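## Task

Scene 1: lift the mint tin out of the open drawer, set it down on the desk, then push the drawer completely closed with its other contents still in it. Cabinets must stay roughly where they started. The robot must not tip over or be left leaning, or the task fails. It only counts if everything stays in place without the robot holding it at the end.

## Robot and tools

ROBOT. TidyBot++: a mobile base 0.54 m long, 0.50 m wide, 0.38 m tall on four driven casters, carrying one seven-joint arm with a two-finger gripper. The shoulder sits 0.12 m ahead of the base centre, 0.68 m above the floor. Cameras: base_camera (fixed, 644x364 pinhole) and wrist_camera (fisheye, 644x476, looks along the hand). At the start the arm is folded, hand down, reaching up to 0.08 m beyond the base front, elbow up to 1.15 m high. A loose object may occasionally get nudged by outside forces.

FRAMES. Base frame: origin on the floor below the base centre, x forward, y left, z up. hand_pose is reported in it: the point between the finger pads, with its own z along the fingers and y along the closing direction. The odometry frame is the base frame as it was when the scene began; base_odometry counts wheel rotation, so slip looks like travel, and it drifts a few cm and degrees over many moves. Heading is positive to the left, range -3.142 to 3.142. base_tilt is in degrees, positive when leaning forward or right (about 1 degree fixed bias).

execute_actions. Argument actions: a list holding one action or none (empty just reports state and images). An action may contain base, joints or both, plus optional speeds; its motions begin together. base holds exactly one relative offset, measured from the base position in the latest reported state: translate_m (metres, forward positive, -2 to 2), strafe_m (metres, left positive, -2 to 2) or rotate_rad (radians, counter-clockwise from above positive, -6.3 to 6.3). speeds caps top speed for that action only: translate_m and strafe_m 0.05 to 0.5 m/s, rotate_rad 0.1 to 1.57 rad/s; defaults are the maximums. A base move needing over 8.667 s is refused. joints holds absolute targets by name, in radians: joint_1_rad (any angle; whole arm about vertical, positive = clockwise from above, opposite to rotate_rad), joint_2_rad shoulder -2.249 to 2.249, joint_3_rad (any angle, upper-arm twist, nominal 3.14), joint_4_rad elbow -2.579 to 2.579, joint_5_rad (any angle, forearm twist), joint_6_rad wrist -2.099 to 2.099, joint_7_rad (any angle; hand down, positive = counter-clockwise from above; at 1.57 the fingers open toward robot left/right), gripper_pos 0 (open) to 1 (closed). Done tolerances: 0.039 for joints 1-4, 0.056 for 5-7, 0.03 for gripper. Any-angle joints go the short way, so send steps of less than half a turn. An action lasts 15 s at most. Unknown keys or out-of-range values cause refusal with no motion. Joints omitted may still be driving toward earlier targets. cameras: list of base_camera, wrist_camera or all; omitted/null means all, [] means none. Example: {"base": {"rotate_rad": 0.3}, "joints": {"joint_1_rad": 0.0}}.

ARM GEOMETRY. Upper arm 0.42 m, forearm 0.31 m, hand 0.31 m to the hand point. With joint_1_rad 0, joint_3_rad 3.14, joint_5_rad 0 the arm moves in the base x-z plane; angles from vertical (forward positive): upper = joint_2, forearm = joint_2 - joint_4, hand = joint_2 - joint_4 - joint_6. Forward reach from the shoulder = sum of length*sin(angle); height above it = sum of length*cos(angle). A downward-pointing hand tops out near 0.94 m above the floor, and only close in. Joints move up to 1.39 rad/s (1.22 for joints 5-7). Gripper gap is roughly 85*(1-gripper_pos) mm; closed fingertips reach 20 mm beyond the hand point; closing to 1 grips with about 100 N per finger.

OTHER TOOLS. wait: seconds 0 to 10, no new command, returns state and images. zoom_image: camera plus region [x0, y0, x1, y1] in pixels from the top-left, at most 504x504, on that camera's latest full image. finished_scene: scene (1 or 2); ends that scene for good and reports success, then gives the next task. Sending a reply with no tool call ends all remaining scenes.

RESULTS. base_status / joint_status per motion: done; off_target (stopped short, maybe still pushing); contact_stop or time_out (target dropped, holding). A blocked base may still say done after stopping short. "joint command not followed" with a cause: a self-collision check withheld arm targets (gripper still runs); those targets may be retried later. on_its_own lists uncommanded motion. motor_effort gives percent of max, with peak in brackets, noisy. A gripper off_target at some reading means something is held; done at 1 means nothing is. ARM HIT: arm struck base or itself. Torque fault: a joint sensor hit its limit (104.5 N m joints 1-4, 51.3 joints 5-7), arm freezes 10 s. MOTOR HOT warns at 60 °C; OVER-TEMPERATURE FAULT at 75 °C makes the arm sag.

PRACTICE. Friction leaves joints slightly off; correct by sending last command plus (desired minus read). Held loads make the arm sag; never command a joint to its current reading while holding. Trust images over hand_pose. Avoid driving while the arm is snagged above about 0.8 m, hard horizontal pushes with a raised hand, and base collisions: they can tip the robot or cause faults. Back away to straighten a lean. Don't drop, slam or shove things hard, don't move the cabinets, release everything before finishing, and the robot must end upright.

Each tool is called after "Emit:" in YAML: its name, and indented under it one key for each argument.

## Session

Emit:
execute_actions:
  actions: []

Scene clock: 0.00 s.
base_odometry: x=+0.000 y=+0.000 heading=+0.000 (m, m, rad; odometry frame)
base_tilt: forward=+0.0 right=+0.1 (deg)
base_status: not commanded
joint_positions: joint_1_rad=+0.047 joint_2_rad=-0.342 joint_3_rad=+3.130 joint_4_rad=-2.525 joint_5_rad=+0.039 joint_6_rad=-0.895 joint_7_rad=+1.541 gripper_pos=+0.000
joint_status: not commanded
motor_effort: joint_1_rad=+1 joint_2_rad=-3 joint_3_rad=-1 joint_4_rad=+14 joint_5_rad=+0 joint_6_rad=+1 joint_7_rad=-1 (%)
hand_pose: x=+0.2544 y=-0.0134 z=+0.5869 quat_wxyz=(+0.018, +0.999, -0.022, +0.032) (m; base frame)
pictures: base_camera, wrist_camera
Images, in order (width x height): base_camera 644x364, wrist_camera 644x476.

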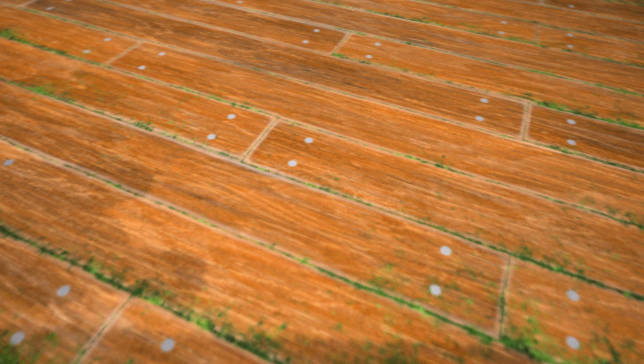

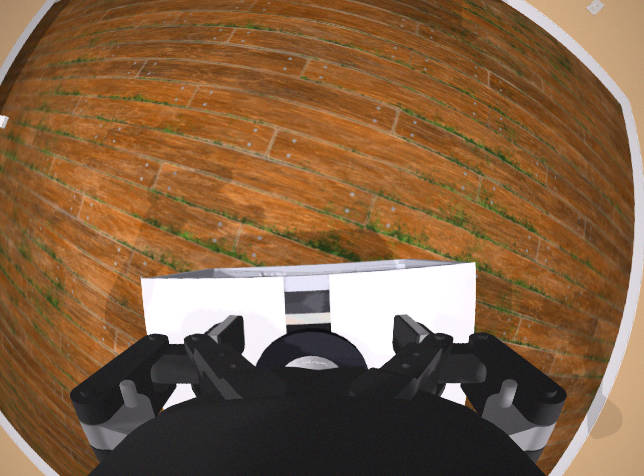

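Probably behind.

Emit:
execute_actions:
  actions:
    - {"base":{"rotate_rad":3.14},"joints":{"joint_6_rad":0.2}}

Scene clock: 4.10 s.
base_odometry: x=+0.000 y=+0.000 heading=+3.139 (m, m, rad; odometry frame)
base_tilt: forward=-0.1 right=+0.1 (deg)
base_status: done
joint_positions: joint_1_rad=+0.047 joint_2_rad=-0.342 joint_3_rad=+3.130 joint_4_rad=-2.525 joint_5_rad=+0.039 joint_6_rad=+0.196 joint_7_rad=+1.541 gripper_pos=+0.000
joint_status: all done
motor_effort: joint_1_rad=+1(0) joint_2_rad=-7(8) joint_3_rad=+0(1) joint_4_rad=+19(19) joint_5_rad=+0(0) joint_6_rad=+9(9) joint_7_rad=+0(0) (%)
hand_pose: x=+0.5196 y=-0.0105 z=+0.7718 quat_wxyz=(+0.011, +0.838, -0.009, +0.546) (m; base frame)
pictures: base_camera, wrist_camera
camera_calibration (this result's frames):
wrist_camera: T_world_to_cam=[[0.00729367, -0.999958, -0.00553655, -0.0106087], [-0.404304, 0.00211508, -0.914622, 0.968819], [0.914596, 0.0089094, -0.404272, -0.0276672], [0, 0, 0, 1]] pos_world=[0.417079, -0.0124108, 0.874859]
Images, in order (width x height): base_camera 644x364, wrist_camera 644x476.

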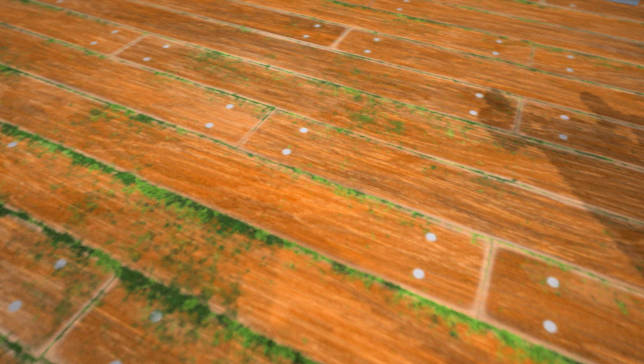

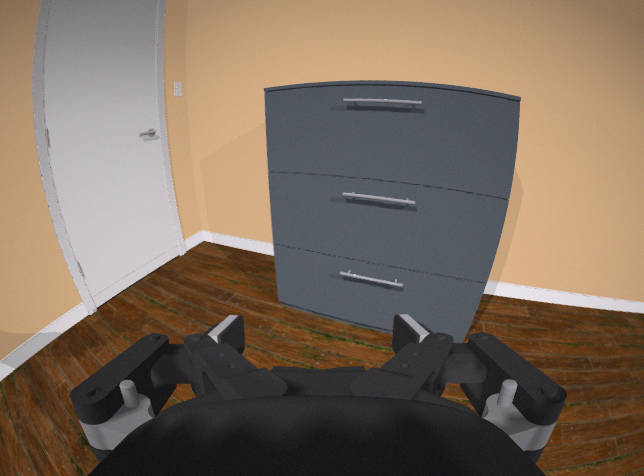

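Emit:
execute_actions:
  actions:
    - {"base":{"rotate_rad":-1.9}}

Scene clock: 7.47 s.
base_odometry: x=+0.000 y=+0.000 heading=+1.240 (m, m, rad; odometry frame)
base_tilt: forward=+0.0 right=+0.0 (deg)
base_status: done
joint_positions: joint_1_rad=+0.047 joint_2_rad=-0.342 joint_3_rad=+3.130 joint_4_rad=-2.525 joint_5_rad=+0.039 joint_6_rad=+0.196 joint_7_rad=+1.541 gripper_pos=+0.000
joint_status: not commanded
motor_effort: joint_1_rad=+1(1) joint_2_rad=-7(8) joint_3_rad=+0(1) joint_4_rad=+19(19) joint_5_rad=+0(1) joint_6_rad=+9(9) joint_7_rad=-1(0) (%)
hand_pose: x=+0.5196 y=-0.0105 z=+0.7718 quat_wxyz=(+0.011, +0.838, -0.009, +0.546) (m; base frame)
pictures: base_camera, wrist_camera
camera_calibration (this result's frames):
wrist_camera: T_world_to_cam=[[0.00729362, -0.999958, -0.0055365, -0.0106087], [-0.404304, 0.00211505, -0.914622, 0.968819], [0.914595, 0.00890934, -0.404272, -0.0276669], [0, 0, 0, 1]] pos_world=[0.417079, -0.0124109, 0.874859]
Images, in order (width x height): base_camera 644x364, wrist_camera 644x476.

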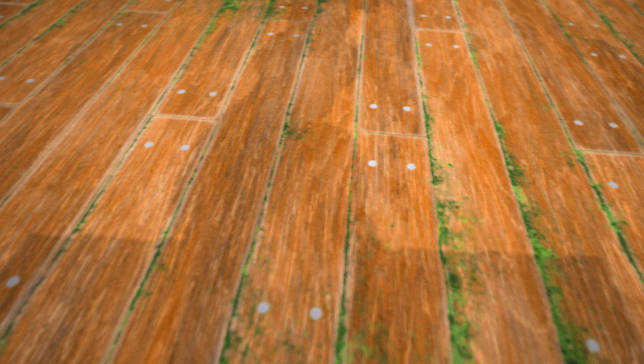

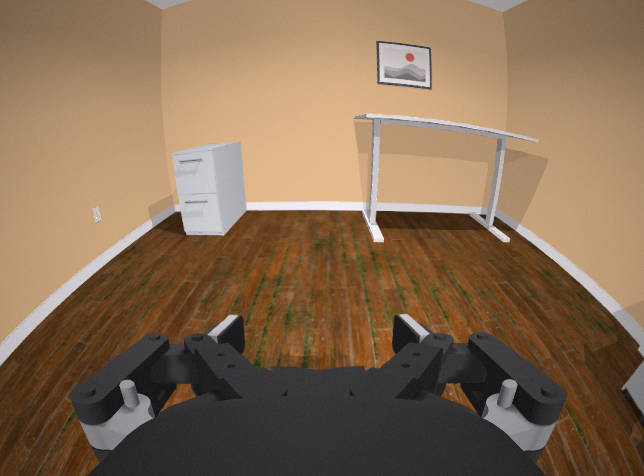

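Emit:
execute_actions:
  actions:
    - {"base":{"rotate_rad":-1.65}}

Scene clock: 10.87 s.
base_odometry: x=+0.000 y=+0.000 heading=-0.409 (m, m, rad; odometry frame)
base_tilt: forward=+0.0 right=+0.1 (deg)
base_status: done
joint_positions: joint_1_rad=+0.047 joint_2_rad=-0.342 joint_3_rad=+3.130 joint_4_rad=-2.525 joint_5_rad=+0.039 joint_6_rad=+0.196 joint_7_rad=+1.541 gripper_pos=+0.000
joint_status: not commanded
motor_effort: joint_1_rad=+1(2) joint_2_rad=-7(8) joint_3_rad=-1(1) joint_4_rad=+19(19) joint_5_rad=+0(1) joint_6_rad=+9(9) joint_7_rad=-1(0) (%)
hand_pose: x=+0.5196 y=-0.0105 z=+0.7718 quat_wxyz=(+0.011, +0.838, -0.009, +0.546) (m; base frame)
pictures: base_camera, wrist_camera
camera_calibration (this result's frames):
wrist_camera: T_world_to_cam=[[0.00729362, -0.999958, -0.00553658, -0.0106086], [-0.404304, 0.00211513, -0.914622, 0.968819], [0.914596, 0.00890937, -0.404272, -0.0276672], [0, 0, 0, 1]] pos_world=[0.417079, -0.0124109, 0.874859]
Images, in order (width x height): base_camera 644x364, wrist_camera 644x476.

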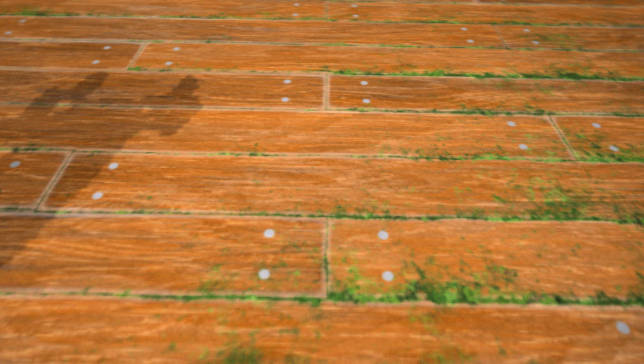

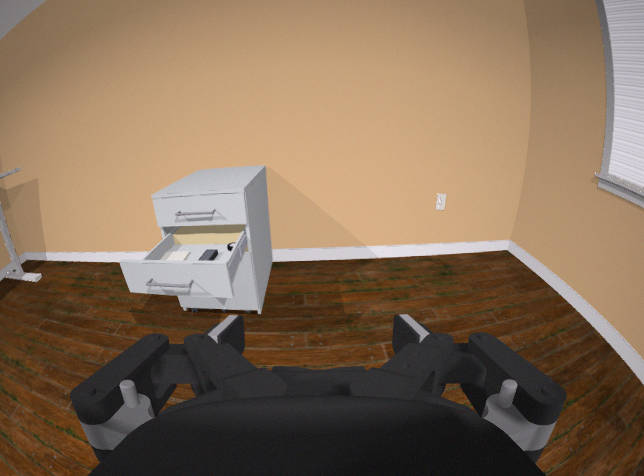

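Emit:
execute_actions:
  actions:
    - {"base":{"strafe_m":0.45},"joints":{"joint_1_rad":0,"joint_2_rad":0.39,"joint_3_rad":3.14,"joint_4_rad":-1.54,"joint_5_rad":0,"joint_6_rad":-1.21,"joint_7_rad":1.57}}
  cameras: []

Emit:
execute_actions:
  actions:
    - {"base":{"translate_m":0.6}}

Scene clock: 16.37 s.
base_odometry: x=+0.180 y=+0.413 heading=-0.410 (m, m, rad; odometry frame)
base_tilt: forward=+0.0 right=+0.0 (deg)
base_status: done
joint_positions: joint_1_rad=+0.015 joint_2_rad=+0.383 joint_3_rad=+3.130 joint_4_rad=-1.566 joint_5_rad=+0.020 joint_6_rad=-1.181 joint_7_rad=+1.541 gripper_pos=+0.000
joint_status: all done
motor_effort: joint_1_rad=+1(2) joint_2_rad=-31(32) joint_3_rad=-1(3) joint_4_rad=+16(20) joint_5_rad=+0(0) joint_6_rad=+1(9) joint_7_rad=+0(0) (%)
hand_pose: x=+0.5719 y=-0.0058 z=+0.6448 quat_wxyz=(+0.007, +1.000, -0.013, +0.006) (m; base frame)
pictures: none
No camera images: the call's "cameras" was empty. Leave "cameras" out to get every camera's image.

Scene clock: 18.93 s.
base_odometry: x=+0.730 y=+0.174 heading=-0.409 (m, m, rad; odometry frame)
base_tilt: forward=+0.0 right=+0.0 (deg)
base_status: done
joint_positions: joint_1_rad=+0.015 joint_2_rad=+0.387 joint_3_rad=+3.130 joint_4_rad=-1.562 joint_5_rad=+0.019 joint_6_rad=-1.184 joint_7_rad=+1.541 gripper_pos=+0.000
joint_status: not commanded
motor_effort: joint_1_rad=+1(1) joint_2_rad=-31(33) joint_3_rad=-1(2) joint_4_rad=+16(17) joint_5_rad=+0(1) joint_6_rad=+1(1) joint_7_rad=+0(1) (%)
hand_pose: x=+0.5724 y=-0.0057 z=+0.6443 quat_wxyz=(+0.007, +1.000, -0.013, +0.004) (m; base frame)
pictures: base_camera, wrist_camera
camera_calibration (this result's frames):
wrist_camera: T_world_to_cam=[[-0.025455, -0.999412, -0.0229725, 0.0230701], [-0.999634, 0.0256573, -0.00855791, 0.630647], [0.00914229, 0.0227463, -0.999699, 0.774534], [0, 0, 0, 1]] pos_world=[0.623922, -0.0107419, 0.780228]
Images, in order (width x height): base_camera 644x364, wrist_camera 644x476.

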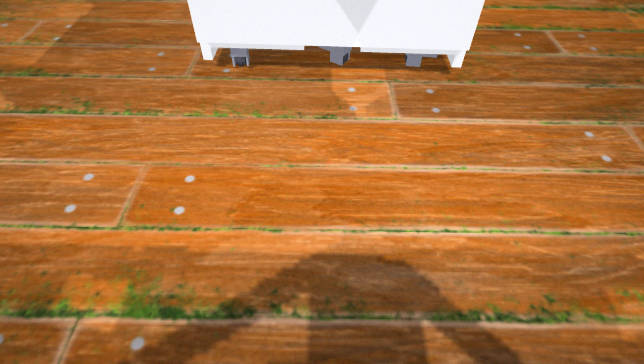

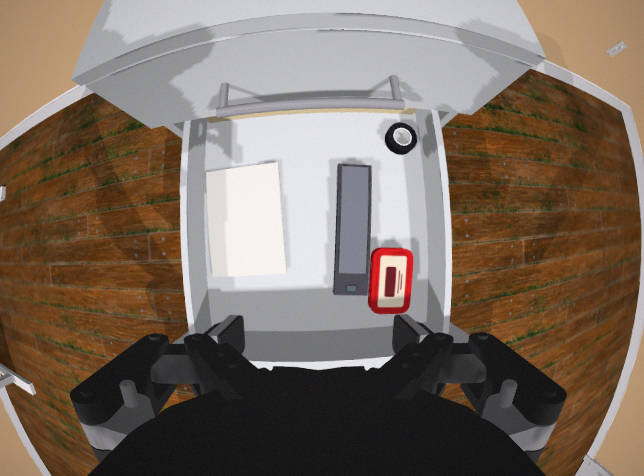

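Emit:
execute_actions:
  actions:
    - {"base":{"strafe_m":-0.125},"joints":{"joint_2_rad":0.62,"joint_4_rad":-1.80,"joint_6_rad":-0.72}}

Scene clock: 23.73 s.
base_odometry: x=+0.681 y=+0.059 heading=-0.409 (m, m, rad; odometry frame)
base_tilt: forward=+0.0 right=+0.0 (deg)
base_status: done
joint_positions: joint_1_rad=+0.011 joint_2_rad=+0.623 joint_3_rad=+3.134 joint_4_rad=-1.783 joint_5_rad=+0.018 joint_6_rad=-0.749 joint_7_rad=+1.541 gripper_pos=+0.000
joint_status: all done
motor_effort: joint_1_rad=+1(3) joint_2_rad=-35(38) joint_3_rad=-2(4) joint_4_rad=+10(16) joint_5_rad=+0(1) joint_6_rad=+0(0) joint_7_rad=+0(0) (%)
hand_pose: x=+0.5713 y=-0.0036 z=+0.4793 quat_wxyz=(+0.004, +1.000, -0.011, -0.007) (m; base frame)
pictures: base_camera, wrist_camera
camera_calibration (this result's frames):
wrist_camera: T_world_to_cam=[[-0.020698, -0.99939, -0.0281289, 0.0211424], [-0.999703, 0.0203263, 0.013437, 0.617586], [-0.012857, 0.0283987, -0.999514, 0.622009], [0, 0, 0, 1]] pos_world=[0.625838, -0.00908794, 0.614003]
Images, in order (width x height): base_camera 644x364, wrist_camera 644x476.

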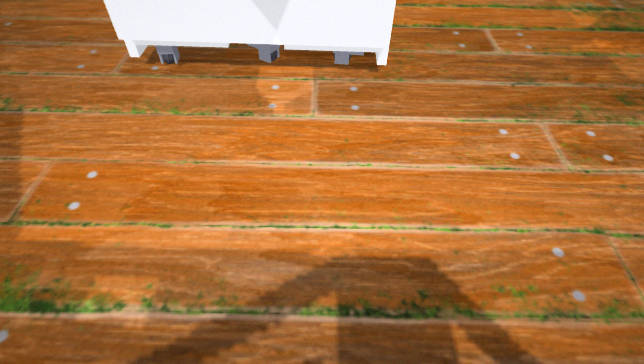

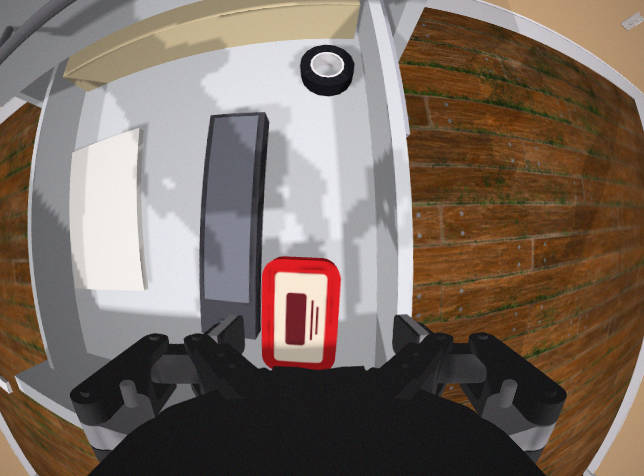

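Emit:
execute_actions:
  actions:
    - {"base":{"translate_m":0.075},"joints":{"gripper_pos":1}}
  cameras: []

Emit:
execute_actions:
  actions:
    - {"joints":{"joint_2_rad":0.775,"joint_4_rad":-1.855,"joint_6_rad":-0.49}}
  cameras: ["wrist_camera"]

Emit:
execute_actions:
  actions:
    - {"base":{"strafe_m":0.075},"speeds":{"strafe_m":0.08}}
  cameras: ["wrist_camera"]

Emit:
execute_actions:
  actions:
    - {"base":{"strafe_m":-0.065},"joints":{"joint_2_rad":0.62,"joint_4_rad":-1.78,"joint_6_rad":-0.75}}
  cameras: []

Emit:
execute_actions:
  actions:
    - {"base":{"translate_m":-0.08},"joints":{"gripper_pos":0}}
  cameras: ["wrist_camera"]

Scene clock: 28.97 s.
base_odometry: x=+0.750 y=+0.029 heading=-0.409 (m, m, rad; odometry frame)
base_tilt: forward=+0.0 right=+0.1 (deg)
base_status: done
joint_positions: joint_1_rad=+0.011 joint_2_rad=+0.622 joint_3_rad=+3.134 joint_4_rad=-1.784 joint_5_rad=+0.018 joint_6_rad=-0.747 joint_7_rad=+1.541 gripper_pos=+0.999
joint_status: all done
motor_effort: joint_1_rad=+1(2) joint_2_rad=-34(37) joint_3_rad=-1(2) joint_4_rad=+11(13) joint_5_rad=-1(0) joint_6_rad=+0(1) joint_7_rad=+1(0) (%)
hand_pose: x=+0.5717 y=-0.0036 z=+0.4796 quat_wxyz=(+0.004, +1.000, -0.011, -0.005) (m; base frame)
pictures: none
No camera images: the call's "cameras" was empty. Leave "cameras" out to get every camera's image.

Scene clock: 30.10 s.
base_odometry: x=+0.749 y=+0.029 heading=-0.409 (m, m, rad; odometry frame)
base_tilt: forward=+0.0 right=+0.0 (deg)
base_status: not commanded
joint_positions: joint_1_rad=+0.011 joint_2_rad=+0.749 joint_3_rad=+3.134 joint_4_rad=-1.824 joint_5_rad=+0.018 joint_6_rad=-0.522 joint_7_rad=+1.541 gripper_pos=+0.999
joint_status: all done
motor_effort: joint_1_rad=+1(1) joint_2_rad=-29(38) joint_3_rad=-1(1) joint_4_rad=+8(12) joint_5_rad=+0(0) joint_6_rad=+1(5) joint_7_rad=+0(0) (%)
hand_pose: x=+0.5892 y=-0.0025 z=+0.4141 quat_wxyz=(+0.002, +1.000, -0.010, +0.023) (m; base frame)
pictures: wrist_camera
camera_calibration (this result's frames):
wrist_camera: T_world_to_cam=[[-0.0172878, -0.999307, -0.0329538, 0.020809], [-0.998756, 0.018801, -0.046176, 0.660492], [0.0467636, 0.0321146, -0.99839, 0.521441], [0, 0, 0, 1]] pos_world=[0.635646, -0.00836922, 0.551786]
Images, in order (width x height): wrist_camera 644x476.

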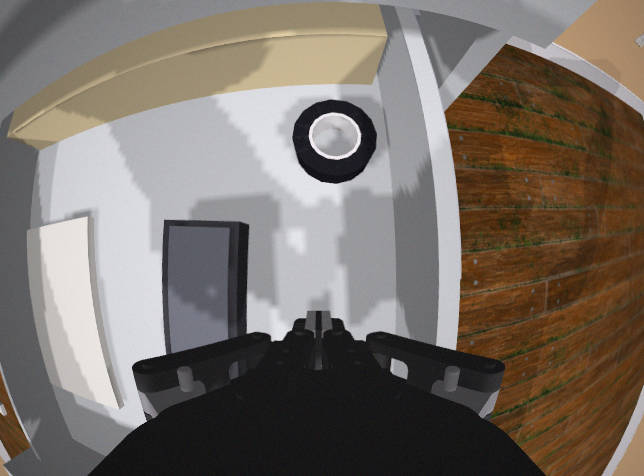

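Scene clock: 31.57 s.
base_odometry: x=+0.780 y=+0.098 heading=-0.409 (m, m, rad; odometry frame)
base_tilt: forward=+0.0 right=+0.0 (deg)
base_status: done
joint_positions: joint_1_rad=+0.010 joint_2_rad=+0.749 joint_3_rad=+3.138 joint_4_rad=-1.824 joint_5_rad=+0.018 joint_6_rad=-0.521 joint_7_rad=+1.541 gripper_pos=+0.999
joint_status: not commanded
motor_effort: joint_1_rad=+1(2) joint_2_rad=-32(34) joint_3_rad=+0(4) joint_4_rad=+7(9) joint_5_rad=+0(1) joint_6_rad=+1(2) joint_7_rad=+0(0) (%)
hand_pose: x=+0.5895 y=-0.0041 z=+0.4141 quat_wxyz=(+0.003, +1.000, -0.011, +0.024) (m; base frame)
pictures: wrist_camera
camera_calibration (this result's frames):
wrist_camera: T_world_to_cam=[[-0.0193291, -0.999351, -0.0303993, 0.0192939], [-0.99867, 0.0207515, -0.0471927, 0.661193], [0.0477929, 0.0294467, -0.998423, 0.520882], [0, 0, 0, 1]] pos_world=[0.635792, -0.00977764, 0.551851]
Images, in order (width x height): wrist_camera 644x476.

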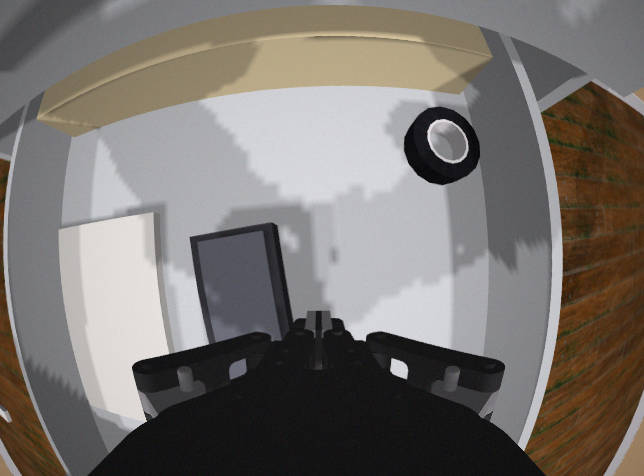

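Scene clock: 32.67 s.
base_odometry: x=+0.754 y=+0.039 heading=-0.409 (m, m, rad; odometry frame)
base_tilt: forward=+0.0 right=+0.0 (deg)
base_status: done
joint_positions: joint_1_rad=+0.006 joint_2_rad=+0.617 joint_3_rad=+3.138 joint_4_rad=-1.801 joint_5_rad=+0.017 joint_6_rad=-0.723 joint_7_rad=+1.541 gripper_pos=+0.999
joint_status: all done
motor_effort: joint_1_rad=+1(5) joint_2_rad=-34(39) joint_3_rad=-1(2) joint_4_rad=+11(12) joint_5_rad=+0(0) joint_6_rad=+0(3) joint_7_rad=+0(0) (%)
hand_pose: x=+0.5705 y=-0.0029 z=+0.4780 quat_wxyz=(+0.004, +1.000, -0.010, +0.000) (m; base frame)
pictures: none
No camera images: the call's "cameras" was empty. Leave "cameras" out to get every camera's image.

Scene clock: 33.83 s.
base_odometry: x=+0.680 y=+0.071 heading=-0.409 (m, m, rad; odometry frame)
base_tilt: forward=+0.0 right=+0.1 (deg)
base_status: done
joint_positions: joint_1_rad=+0.006 joint_2_rad=+0.618 joint_3_rad=+3.138 joint_4_rad=-1.799 joint_5_rad=+0.017 joint_6_rad=-0.724 joint_7_rad=+1.541 gripper_pos=+0.000
joint_status: all done
motor_effort: joint_1_rad=+1(4) joint_2_rad=-34(37) joint_3_rad=-1(4) joint_4_rad=+11(13) joint_5_rad=+0(0) joint_6_rad=+1(1) joint_7_rad=+1(0) (%)
hand_pose: x=+0.5714 y=-0.0029 z=+0.4783 quat_wxyz=(+0.004, +1.000, -0.010, +0.000) (m; base frame)
pictures: wrist_camera
camera_calibration (this result's frames):
wrist_camera: T_world_to_cam=[[-0.0193448, -0.999438, -0.0273896, 0.0207217], [-0.999812, 0.0193701, -0.000660824, 0.62446], [0.00119099, 0.0273717, -0.999625, 0.612965], [0, 0, 0, 1]] pos_world=[0.624013, -0.00816374, 0.613715]
Images, in order (width x height): wrist_camera 644x476.

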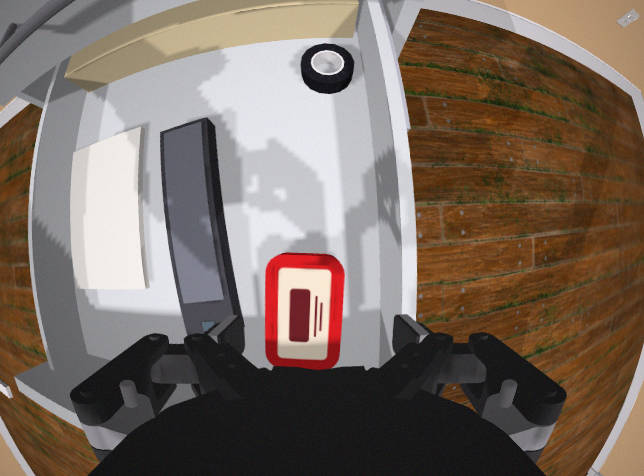

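Emit:
execute_actions:
  actions:
    - {"base":{"strafe_m":0.011},"joints":{"joint_2_rad":0.70,"joint_4_rad":-1.835,"joint_6_rad":-0.59}}
  cameras: ["wrist_camera"]

Emit:
execute_actions:
  actions:
    - {"joints":{"joint_2_rad":0.76,"joint_4_rad":-1.845,"joint_6_rad":-0.52}}
  cameras: ["wrist_camera"]

Scene clock: 36.13 s.
base_odometry: x=+0.684 y=+0.081 heading=-0.409 (m, m, rad; odometry frame)
base_tilt: forward=+0.0 right=+0.0 (deg)
base_status: done
joint_positions: joint_1_rad=+0.002 joint_2_rad=+0.701 joint_3_rad=+3.138 joint_4_rad=-1.817 joint_5_rad=+0.017 joint_6_rad=-0.616 joint_7_rad=+1.541 gripper_pos=+0.000
joint_status: all done
motor_effort: joint_1_rad=+1(4) joint_2_rad=-35(38) joint_3_rad=-1(4) joint_4_rad=+9(12) joint_5_rad=+0(1) joint_6_rad=+1(1) joint_7_rad=+0(1) (%)
hand_pose: x=+0.5765 y=-0.0009 z=+0.4370 quat_wxyz=(+0.004, +1.000, -0.008, +0.004) (m; base frame)
pictures: wrist_camera
camera_calibration (this result's frames):
wrist_camera: T_world_to_cam=[[-0.014892, -0.999466, -0.0290743, 0.0198651], [-0.999853, 0.0151318, -0.00804536, 0.632778], [0.00848101, 0.0289502, -0.999545, 0.567401], [0, 0, 0, 1]] pos_world=[0.628169, -0.00614695, 0.572812]
Images, in order (width x height): wrist_camera 644x476.

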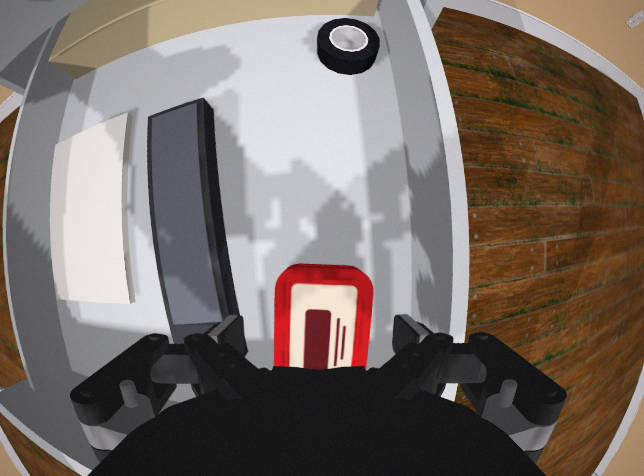

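Scene clock: 37.10 s.
base_odometry: x=+0.684 y=+0.081 heading=-0.409 (m, m, rad; odometry frame)
base_tilt: forward=+0.0 right=+0.0 (deg)
base_status: not commanded
joint_positions: joint_1_rad=+0.001 joint_2_rad=+0.745 joint_3_rad=+3.138 joint_4_rad=-1.818 joint_5_rad=+0.016 joint_6_rad=-0.551 joint_7_rad=+1.541 gripper_pos=+0.000
joint_status: all done
motor_effort: joint_1_rad=+2(5) joint_2_rad=-31(38) joint_3_rad=+0(2) joint_4_rad=+8(10) joint_5_rad=+0(1) joint_6_rad=+1(3) joint_7_rad=-1(1) (%)
hand_pose: x=+0.5847 y=-0.0001 z=+0.4167 quat_wxyz=(+0.003, +1.000, -0.008, +0.014) (m; base frame)
pictures: wrist_camera
camera_calibration (this result's frames):
wrist_camera: T_world_to_cam=[[-0.0132496, -0.999447, -0.0304893, 0.0197515], [-0.999528, 0.0140835, -0.0272992, 0.64859], [0.0277135, 0.0301132, -0.999162, 0.535627], [0, 0, 0, 1]] pos_world=[0.633701, -0.00552322, 0.553487]
Images, in order (width x height): wrist_camera 644x476.

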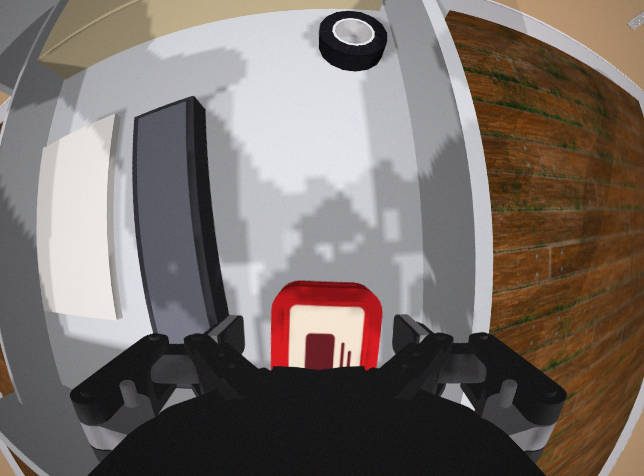

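Emit:
execute_actions:
  actions:
    - {"joints":{"gripper_pos":0.13,"joint_2_rad":0.78,"joint_4_rad":-1.87,"joint_6_rad":-0.50}}
  cameras: ["wrist_camera"]

Scene clock: 39.17 s.
base_odometry: x=+0.684 y=+0.081 heading=-0.409 (m, m, rad; odometry frame)
base_tilt: forward=+0.0 right=+0.1 (deg)
base_status: not commanded
joint_positions: joint_1_rad=-0.001 joint_2_rad=+0.744 joint_3_rad=+3.137 joint_4_rad=-1.831 joint_5_rad=+0.016 joint_6_rad=-0.528 joint_7_rad=+1.541 gripper_pos=+0.130
joint_status: joint_4_rad off_target (ended at -1.831, target -1.870); the others done
motor_effort: joint_1_rad=+4(5) joint_2_rad=-29(33) joint_3_rad=+3(4) joint_4_rad=+7(9) joint_5_rad=+0(1) joint_6_rad=+1(1) joint_7_rad=+0(0) (%)
hand_pose: x=+0.5847 y=+0.0019 z=+0.4152 quat_wxyz=(+0.002, +1.000, -0.006, +0.019) (m; base frame)
pictures: wrist_camera
camera_calibration (this result's frames):
wrist_camera: T_world_to_cam=[[-0.00919818, -0.999448, -0.0319078, 0.0199502], [-0.999211, 0.0104197, -0.0383287, 0.652959], [0.03864, 0.03153, -0.998756, 0.527569], [0, 0, 0, 1]] pos_world=[0.632242, -0.0034987, 0.552576]
Images, in order (width x height): wrist_camera 644x476.

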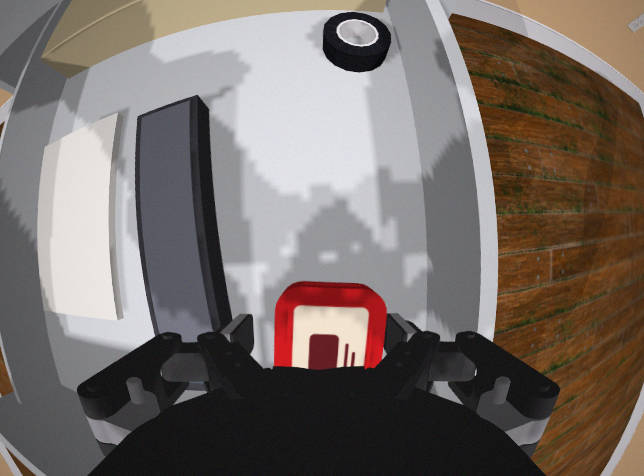

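Emit:
execute_actions:
  actions:
    - {"base":{"strafe_m":0.03},"speeds":{"strafe_m":0.05}}
  cameras: ["wrist_camera"]

Scene clock: 41.13 s.
base_odometry: x=+0.696 y=+0.109 heading=-0.409 (m, m, rad; odometry frame)
base_tilt: forward=+0.0 right=+0.0 (deg)
base_status: done
joint_positions: joint_1_rad=+0.001 joint_2_rad=+0.764 joint_3_rad=+3.139 joint_4_rad=-1.839 joint_5_rad=+0.016 joint_6_rad=-0.528 joint_7_rad=+1.541 gripper_pos=+0.130
joint_status: not commanded
motor_effort: joint_1_rad=+1(3) joint_2_rad=-32(36) joint_3_rad=-1(5) joint_4_rad=+7(9) joint_5_rad=+0(2) joint_6_rad=+0(1) joint_7_rad=+0(1) (%)
hand_pose: x=+0.5744 y=-0.0007 z=+0.4044 quat_wxyz=(+0.003, +1.000, -0.008, +0.005) (m; base frame)
pictures: wrist_camera
camera_calibration (this result's frames):
wrist_camera: T_world_to_cam=[[-0.0144901, -0.999456, -0.0296398, 0.0190796], [-0.999841, 0.0147917, -0.00998117, 0.631201], [0.0104142, 0.0294904, -0.999511, 0.533682], [0, 0, 0, 1]] pos_world=[0.625819, -0.00600583, 0.540287]
Images, in order (width x height): wrist_camera 644x476.

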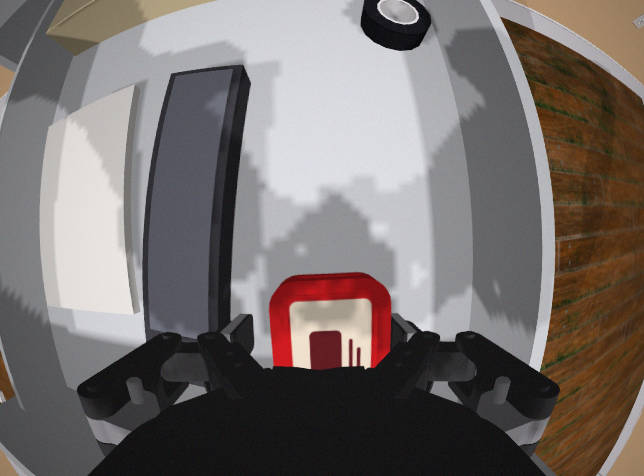

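Emit:
execute_actions:
  actions:
    - {"joints":{"gripper_pos":1,"joint_2_rad":0.765}}
  cameras: []

Emit:
execute_actions:
  actions:
    - {"joints":{"joint_2_rad":0.39,"joint_4_rad":-1.54,"joint_6_rad":-1.21}}
  cameras: ["wrist_camera"]

Emit:
execute_actions:
  actions:
    - {"base":{"translate_m":-0.25},"joints":{"joint_2_rad":0.1,"joint_4_rad":-0.6,"joint_6_rad":-1.8}}
  cameras: []

Emit:
execute_actions:
  actions:
    - {"base":{"rotate_rad":1.57}}
  cameras: []

Emit:
execute_actions:
  actions:
    - {"base":{"translate_m":1.0}}

Scene clock: 45.37 s.
base_odometry: x=+0.696 y=+0.109 heading=-0.409 (m, m, rad; odometry frame)
base_tilt: forward=+0.0 right=+0.1 (deg)
base_status: not commanded
joint_positions: joint_1_rad=+0.001 joint_2_rad=+0.752 joint_3_rad=+3.139 joint_4_rad=-1.841 joint_5_rad=+0.015 joint_6_rad=-0.527 joint_7_rad=+1.541 gripper_pos=+0.361
joint_status: gripper_pos off_target (ended at +0.361, target +1.000); the others done
motor_effort: joint_1_rad=+1(3) joint_2_rad=-34(37) joint_3_rad=-1(3) joint_4_rad=+8(8) joint_5_rad=-1(1) joint_6_rad=+0(3) joint_7_rad=+1(1) (%)
hand_pose: x=+0.5769 y=-0.0005 z=+0.4098 quat_wxyz=(+0.003, +1.000, -0.009, +0.011) (m; base frame)
pictures: none
No camera images: the call's "cameras" was empty. Leave "cameras" out to get every camera's image.

Scene clock: 47.07 s.
base_odometry: x=+0.696 y=+0.109 heading=-0.409 (m, m, rad; odometry frame)
base_tilt: forward=+0.0 right=+0.0 (deg)
base_status: not commanded
joint_positions: joint_1_rad=+0.001 joint_2_rad=+0.391 joint_3_rad=+3.139 joint_4_rad=-1.564 joint_5_rad=+0.015 joint_6_rad=-1.184 joint_7_rad=+1.541 gripper_pos=+0.361
joint_status: all done
motor_effort: joint_1_rad=+1(1) joint_2_rad=-32(40) joint_3_rad=-1(1) joint_4_rad=+17(17) joint_5_rad=+0(0) joint_6_rad=+0(2) joint_7_rad=+0(0) (%)
hand_pose: x=+0.5715 y=-0.0026 z=+0.6419 quat_wxyz=(+0.007, +1.000, -0.012, +0.001) (m; base frame)
pictures: wrist_camera
camera_calibration (this result's frames):
wrist_camera: T_world_to_cam=[[-0.0226566, -0.999475, -0.023177, 0.0246373], [-0.999738, 0.0227235, -0.00262654, 0.625957], [0.00315182, 0.0231114, -0.999728, 0.775455], [0, 0, 0, 1]] pos_world=[0.623907, -0.0075214, 0.777459]
Images, in order (width x height): wrist_camera 644x476.

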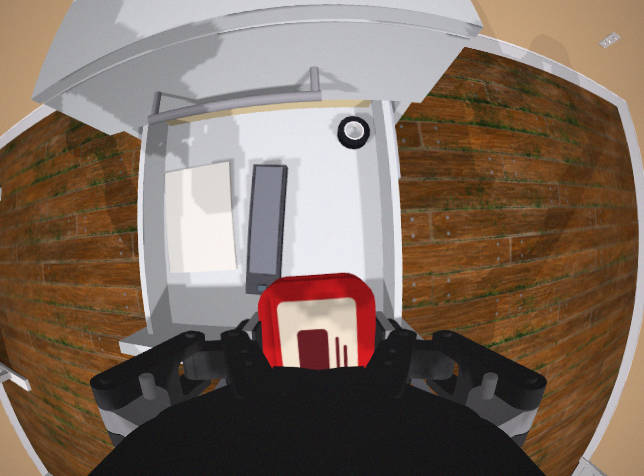

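Scene clock: 49.30 s.
base_odometry: x=+0.467 y=+0.208 heading=-0.409 (m, m, rad; odometry frame)
base_tilt: forward=+0.0 right=+0.0 (deg)
base_status: done
joint_positions: joint_1_rad=+0.001 joint_2_rad=+0.110 joint_3_rad=+3.139 joint_4_rad=-0.628 joint_5_rad=+0.015 joint_6_rad=-1.773 joint_7_rad=+1.541 gripper_pos=+0.361
joint_status: all done
motor_effort: joint_1_rad=+1(2) joint_2_rad=-21(36) joint_3_rad=-1(1) joint_4_rad=+15(21) joint_5_rad=+0(0) joint_6_rad=+7(7) joint_7_rad=+1(1) (%)
hand_pose: x=+0.5604 y=-0.0029 z=+1.0813 quat_wxyz=(+0.002, +0.950, -0.018, +0.310) (m; base frame)
pictures: none
No camera images: the call's "cameras" was empty. Leave "cameras" out to get every camera's image.

Scene clock: 51.63 s.
base_odometry: x=+0.467 y=+0.208 heading=+1.160 (m, m, rad; odometry frame)
base_tilt: forward=+0.0 right=+0.0 (deg)
base_status: done
joint_positions: joint_1_rad=-0.001 joint_2_rad=+0.113 joint_3_rad=+3.139 joint_4_rad=-0.628 joint_5_rad=+0.015 joint_6_rad=-1.773 joint_7_rad=+1.541 gripper_pos=+0.361
joint_status: not commanded
motor_effort: joint_1_rad=+1(2) joint_2_rad=-21(25) joint_3_rad=-1(3) joint_4_rad=+16(17) joint_5_rad=+0(2) joint_6_rad=+6(7) joint_7_rad=+0(1) (%)
hand_pose: x=+0.5617 y=-0.0020 z=+1.0799 quat_wxyz=(+0.001, +0.951, -0.017, +0.309) (m; base frame)
pictures: none
No camera images: the call's "cameras" was empty. Leave "cameras" out to get every camera's image.

Scene clock: 55.10 s.
base_odometry: x=+0.864 y=+1.126 heading=+1.161 (m, m, rad; odometry frame)
base_tilt: forward=+0.0 right=+0.0 (deg)
base_status: done
joint_positions: joint_1_rad=-0.001 joint_2_rad=+0.108 joint_3_rad=+3.139 joint_4_rad=-0.626 joint_5_rad=+0.015 joint_6_rad=-1.775 joint_7_rad=+1.541 gripper_pos=+0.361
joint_status: not commanded
motor_effort: joint_1_rad=+1(2) joint_2_rad=-21(24) joint_3_rad=-1(2) joint_4_rad=+15(17) joint_5_rad=+0(0) joint_6_rad=+7(7) joint_7_rad=+1(0) (%)
hand_pose: x=+0.5588 y=-0.0020 z=+1.0824 quat_wxyz=(+0.001, +0.950, -0.017, +0.311) (m; base frame)
pictures: base_camera, wrist_camera
camera_calibration (this result's frames):
wrist_camera: T_world_to_cam=[[-0.0101238, -0.999268, -0.036892, 0.0430494], [-0.806281, 0.0299794, -0.590773, 1.14291], [0.591446, 0.0237644, -0.805994, 0.677463], [0, 0, 0, 1]] pos_world=[0.52126, -0.00734536, 1.22282]
Images, in order (width x height): base_camera 644x364, wrist_camera 644x476.

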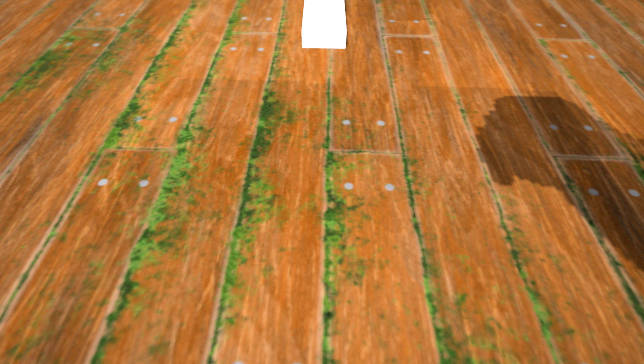

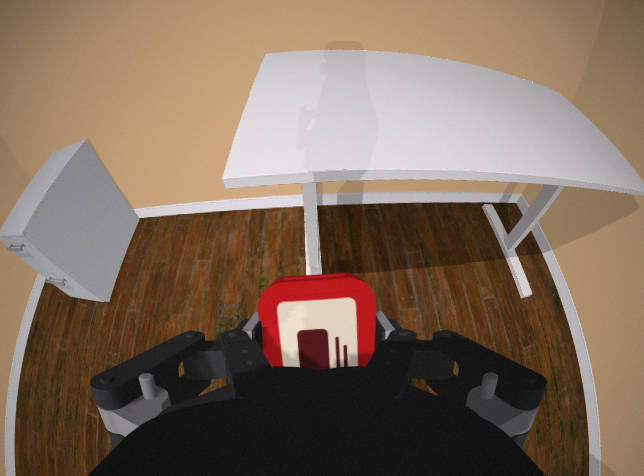

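Emit:
execute_actions:
  actions:
    - {"base":{"translate_m":0.45},"joints":{"joint_1_rad":0.2}}
  cameras: []

Emit:
execute_actions:
  actions:
    - {"joints":{"joint_2_rad":0.23,"joint_4_rad":-0.48,"joint_6_rad":-2.09}}
  cameras: ["wrist_camera"]

Emit:
execute_actions:
  actions:
    - {"joints":{"joint_2_rad":0.33}}
  cameras: ["wrist_camera"]

Scene clock: 60.50 s.
base_odometry: x=+1.043 y=+1.539 heading=+1.162 (m, m, rad; odometry frame)
base_tilt: forward=+0.0 right=+0.0 (deg)
base_status: done
joint_positions: joint_1_rad=+0.185 joint_2_rad=+0.110 joint_3_rad=+3.139 joint_4_rad=-0.626 joint_5_rad=+0.015 joint_6_rad=-1.776 joint_7_rad=+1.541 gripper_pos=+0.361
joint_status: all done
motor_effort: joint_1_rad=+1(2) joint_2_rad=-21(25) joint_3_rad=-1(1) joint_4_rad=+16(16) joint_5_rad=+0(1) joint_6_rad=+7(7) joint_7_rad=+1(0) (%)
hand_pose: x=+0.5517 y=-0.0833 z=+1.0814 quat_wxyz=(+0.030, +0.945, -0.105, +0.308) (m; base frame)
pictures: none
No camera images: the call's "cameras" was empty. Leave "cameras" out to get every camera's image.

Scene clock: 61.80 s.
base_odometry: x=+1.043 y=+1.539 heading=+1.162 (m, m, rad; odometry frame)
base_tilt: forward=+0.0 right=+0.0 (deg)
base_status: not commanded
joint_positions: joint_1_rad=+0.185 joint_2_rad=+0.234 joint_3_rad=+3.139 joint_4_rad=-0.509 joint_5_rad=+0.015 joint_6_rad=-2.067 joint_7_rad=+1.541 gripper_pos=+0.361
joint_status: all done
motor_effort: joint_1_rad=+1(1) joint_2_rad=-24(27) joint_3_rad=-1(0) joint_4_rad=+15(16) joint_5_rad=+0(0) joint_6_rad=+4(6) joint_7_rad=+0(1) (%)
hand_pose: x=+0.5231 y=-0.0776 z=+1.0281 quat_wxyz=(+0.018, +0.980, -0.109, +0.164) (m; base frame)
pictures: wrist_camera
camera_calibration (this result's frames):
wrist_camera: T_world_to_cam=[[-0.207722, -0.977584, -0.0343549, 0.0675506], [-0.922762, 0.207486, -0.324746, 0.88552], [0.324595, -0.0357557, -0.945177, 0.934686], [0, 0, 0, 1]] pos_world=[0.527761, -0.0842761, 1.17333]
Images, in order (width x height): wrist_camera 644x476.

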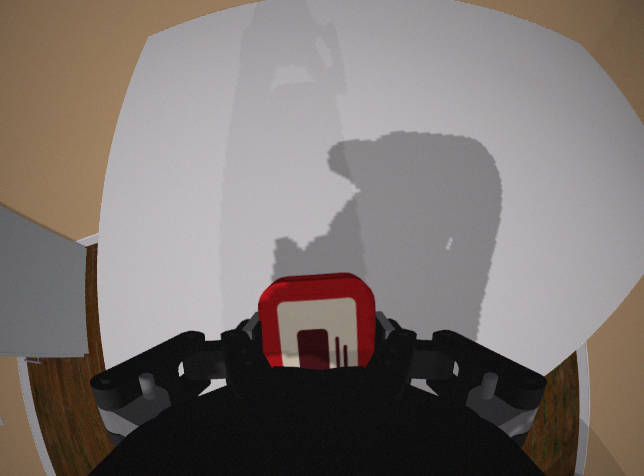

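Scene clock: 63.07 s.
base_odometry: x=+1.043 y=+1.539 heading=+1.162 (m, m, rad; odometry frame)
base_tilt: forward=+0.0 right=+0.0 (deg)
base_status: not commanded
joint_positions: joint_1_rad=+0.185 joint_2_rad=+0.338 joint_3_rad=+3.139 joint_4_rad=-0.505 joint_5_rad=+0.015 joint_6_rad=-2.067 joint_7_rad=+1.541 gripper_pos=+0.361
joint_status: all done
motor_effort: joint_1_rad=+1(1) joint_2_rad=-28(32) joint_3_rad=-1(1) joint_4_rad=+14(16) joint_5_rad=+0(0) joint_6_rad=+3(4) joint_7_rad=-1(0) (%)
hand_pose: x=+0.5568 y=-0.0839 z=+0.9848 quat_wxyz=(+0.014, +0.987, -0.110, +0.115) (m; base frame)
pictures: wrist_camera
camera_calibration (this result's frames):
wrist_camera: T_world_to_cam=[[-0.210968, -0.976976, -0.0317704, 0.066209], [-0.949918, 0.212574, -0.229059, 0.825142], [0.230539, -0.018145, -0.972894, 0.963735], [0, 0, 0, 1]] pos_world=[0.575606, -0.0932321, 1.12872]
Images, in order (width x height): wrist_camera 644x476.

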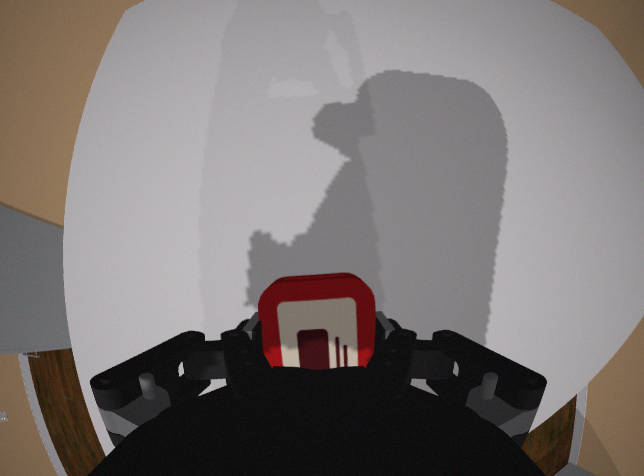

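Emit:
execute_actions:
  actions:
    - {"joints":{"joint_4_rad":-0.6}}
  cameras: ["wrist_camera"]

Scene clock: 65.20 s.
base_odometry: x=+1.043 y=+1.539 heading=+1.162 (m, m, rad; odometry frame)
base_tilt: forward=+0.0 right=+0.0 (deg)
base_status: not commanded
joint_positions: joint_1_rad=+0.185 joint_2_rad=+0.312 joint_3_rad=+3.139 joint_4_rad=-0.567 joint_5_rad=+0.015 joint_6_rad=-2.067 joint_7_rad=+1.541 gripper_pos=+0.361
joint_status: all done
motor_effort: joint_1_rad=+1(1) joint_2_rad=-24(28) joint_3_rad=-1(1) joint_4_rad=+11(15) joint_5_rad=-1(0) joint_6_rad=+1(3) joint_7_rad=+0(1) (%)
hand_pose: x=+0.5428 y=-0.0813 z=+0.9774 quat_wxyz=(+0.013, +0.989, -0.110, +0.097) (m; base frame)
pictures: wrist_camera
camera_calibration (this result's frames):
wrist_camera: T_world_to_cam=[[-0.212031, -0.976783, -0.0306296, 0.0650605], [-0.957415, 0.213908, -0.193907, 0.779464], [0.195957, -0.0117891, -0.980542, 0.986589], [0, 0, 0, 1]] pos_world=[0.566736, -0.0915523, 1.12053]
Images, in order (width x height): wrist_camera 644x476.

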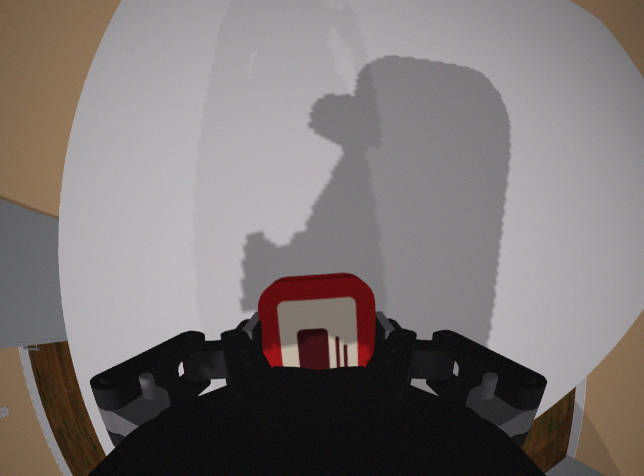

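Emit:
execute_actions:
  actions:
    - {"joints":{"gripper_pos":0}}
  cameras: []

Emit:
execute_actions:
  actions:
    - {"joints":{"joint_2_rad":0.1}}
  cameras: ["wrist_camera"]

Emit:
execute_actions:
  actions:
    - {"base":{"translate_m":-1.39},"joints":{"joint_1_rad":-0.015}}
  cameras: []

Emit:
execute_actions:
  actions:
    - {"base":{"strafe_m":0.2},"joints":{"joint_2_rad":0.95,"joint_4_rad":-2.15,"joint_6_rad":1.0,"gripper_pos":1}}
  cameras: []

Emit:
execute_actions:
  actions:
    - {"base":{"rotate_rad":-1.57}}

Scene clock: 70.93 s.
base_odometry: x=+1.043 y=+1.539 heading=+1.162 (m, m, rad; odometry frame)
base_tilt: forward=+0.0 right=+0.0 (deg)
base_status: not commanded
joint_positions: joint_1_rad=+0.185 joint_2_rad=+0.325 joint_3_rad=+3.139 joint_4_rad=-0.578 joint_5_rad=+0.015 joint_6_rad=-2.067 joint_7_rad=+1.541 gripper_pos=+0.000
joint_status: all done
motor_effort: joint_1_rad=+1(1) joint_2_rad=-28(28) joint_3_rad=-1(1) joint_4_rad=+15(15) joint_5_rad=-1(0) joint_6_rad=+2(2) joint_7_rad=+0(0) (%)
hand_pose: x=+0.5454 y=-0.0818 z=+0.9687 quat_wxyz=(+0.012, +0.990, -0.110, +0.085) (m; base frame)
pictures: none
No camera images: the call's "cameras" was empty. Leave "cameras" out to get every camera's image.

Scene clock: 72.57 s.
base_odometry: x=+1.043 y=+1.539 heading=+1.162 (m, m, rad; odometry frame)
base_tilt: forward=+0.0 right=+0.0 (deg)
base_status: not commanded
joint_positions: joint_1_rad=+0.185 joint_2_rad=+0.095 joint_3_rad=+3.139 joint_4_rad=-0.580 joint_5_rad=+0.015 joint_6_rad=-2.067 joint_7_rad=+1.541 gripper_pos=+0.000
joint_status: all done
motor_effort: joint_1_rad=+1(1) joint_2_rad=-18(30) joint_3_rad=-1(2) joint_4_rad=+13(16) joint_5_rad=+0(0) joint_6_rad=+4(5) joint_7_rad=+1(1) (%)
hand_pose: x=+0.4699 y=-0.0676 z=+1.0593 quat_wxyz=(+0.021, +0.974, -0.109, +0.197) (m; base frame)
pictures: wrist_camera
camera_calibration (this result's frames):
wrist_camera: T_world_to_cam=[[-0.20534, -0.978036, -0.0357892, 0.0676737], [-0.898787, 0.202922, -0.388593, 0.900542], [0.38732, -0.0476269, -0.920714, 0.925594], [0, 0, 0, 1]] pos_world=[0.464791, -0.0724692, 1.20457]
Images, in order (width x height): wrist_camera 644x476.

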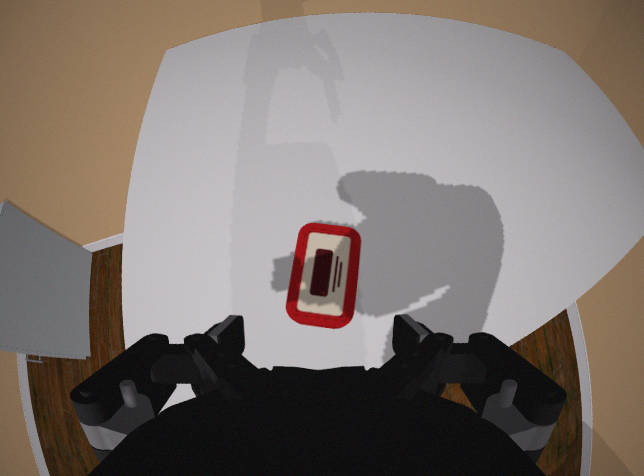

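Scene clock: 76.80 s.
base_odometry: x=+0.492 y=+0.263 heading=+1.163 (m, m, rad; odometry frame)
base_tilt: forward=+0.0 right=+0.1 (deg)
base_status: done
joint_positions: joint_1_rad=+0.002 joint_2_rad=+0.096 joint_3_rad=+3.139 joint_4_rad=-0.580 joint_5_rad=+0.014 joint_6_rad=-2.067 joint_7_rad=+1.541 gripper_pos=+0.000
joint_status: all done
motor_effort: joint_1_rad=+1(3) joint_2_rad=-18(21) joint_3_rad=-1(1) joint_4_rad=+13(14) joint_5_rad=+0(0) joint_6_rad=+4(5) joint_7_rad=+1(0) (%)
hand_pose: x=+0.4768 y=-0.0027 z=+1.0589 quat_wxyz=(+0.002, +0.980, -0.019, +0.198) (m; base frame)
pictures: none
No camera images: the call's "cameras" was empty. Leave "cameras" out to get every camera's image.

Scene clock: 80.27 s.
base_odometry: x=+0.308 y=+0.342 heading=+1.163 (m, m, rad; odometry frame)
base_tilt: forward=+0.0 right=+0.1 (deg)
base_status: done
joint_positions: joint_1_rad=-0.007 joint_2_rad=+0.942 joint_3_rad=+3.139 joint_4_rad=-2.125 joint_5_rad=+0.014 joint_6_rad=+0.972 joint_7_rad=+1.541 gripper_pos=+0.999
joint_status: all done
motor_effort: joint_1_rad=+1(3) joint_2_rad=-38(42) joint_3_rad=+0(2) joint_4_rad=+6(21) joint_5_rad=+0(1) joint_6_rad=+9(9) joint_7_rad=+1(0) (%)
hand_pose: x=+0.7519 y=+0.0108 z=+0.4599 quat_wxyz=(-0.014, +0.866, -0.003, +0.499) (m; base frame)
pictures: none
No camera images: the call's "cameras" was empty. Leave "cameras" out to get every camera's image.

Scene clock: 82.77 s.
base_odometry: x=+0.308 y=+0.342 heading=-0.406 (m, m, rad; odometry frame)
base_tilt: forward=+0.0 right=+0.0 (deg)
base_status: done
joint_positions: joint_1_rad=-0.004 joint_2_rad=+0.942 joint_3_rad=+3.143 joint_4_rad=-2.125 joint_5_rad=+0.014 joint_6_rad=+0.973 joint_7_rad=+1.541 gripper_pos=+0.999
joint_status: not commanded
motor_effort: joint_1_rad=+1(4) joint_2_rad=-38(39) joint_3_rad=-3(5) joint_4_rad=+6(6) joint_5_rad=+0(1) joint_6_rad=+8(9) joint_7_rad=+0(0) (%)
hand_pose: x=+0.7521 y=+0.0069 z=+0.4599 quat_wxyz=(-0.011, +0.866, -0.005, +0.500) (m; base frame)
pictures: base_camera, wrist_camera
camera_calibration (this result's frames):
wrist_camera: T_world_to_cam=[[0.0343067, -0.998573, -0.0409364, -0.000638977], [-0.500916, 0.0182638, -0.865303, 0.827393], [0.864816, 0.0501914, -0.499574, -0.285494], [0, 0, 0, 1]] pos_world=[0.661375, -0.00142005, 0.573294]
Images, in order (width x height): base_camera 644x364, wrist_camera 644x476.

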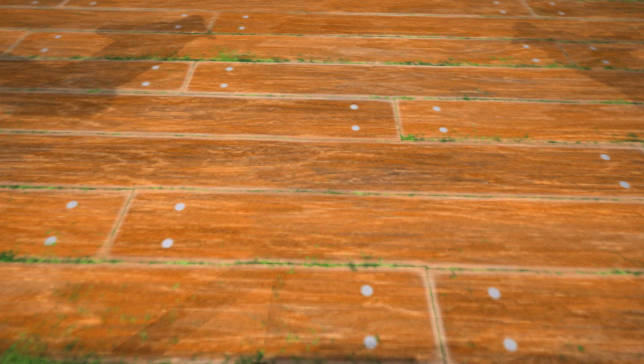

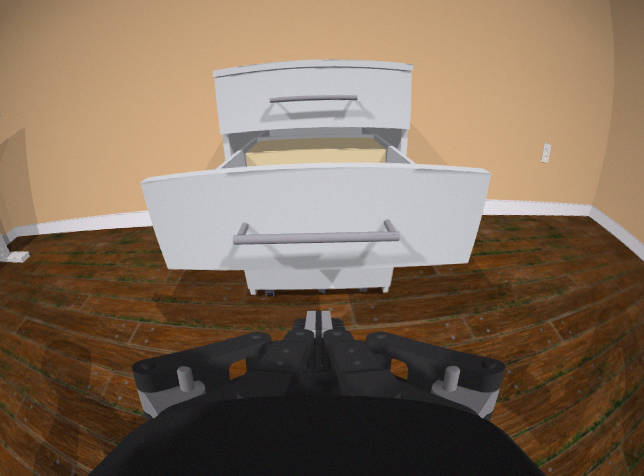

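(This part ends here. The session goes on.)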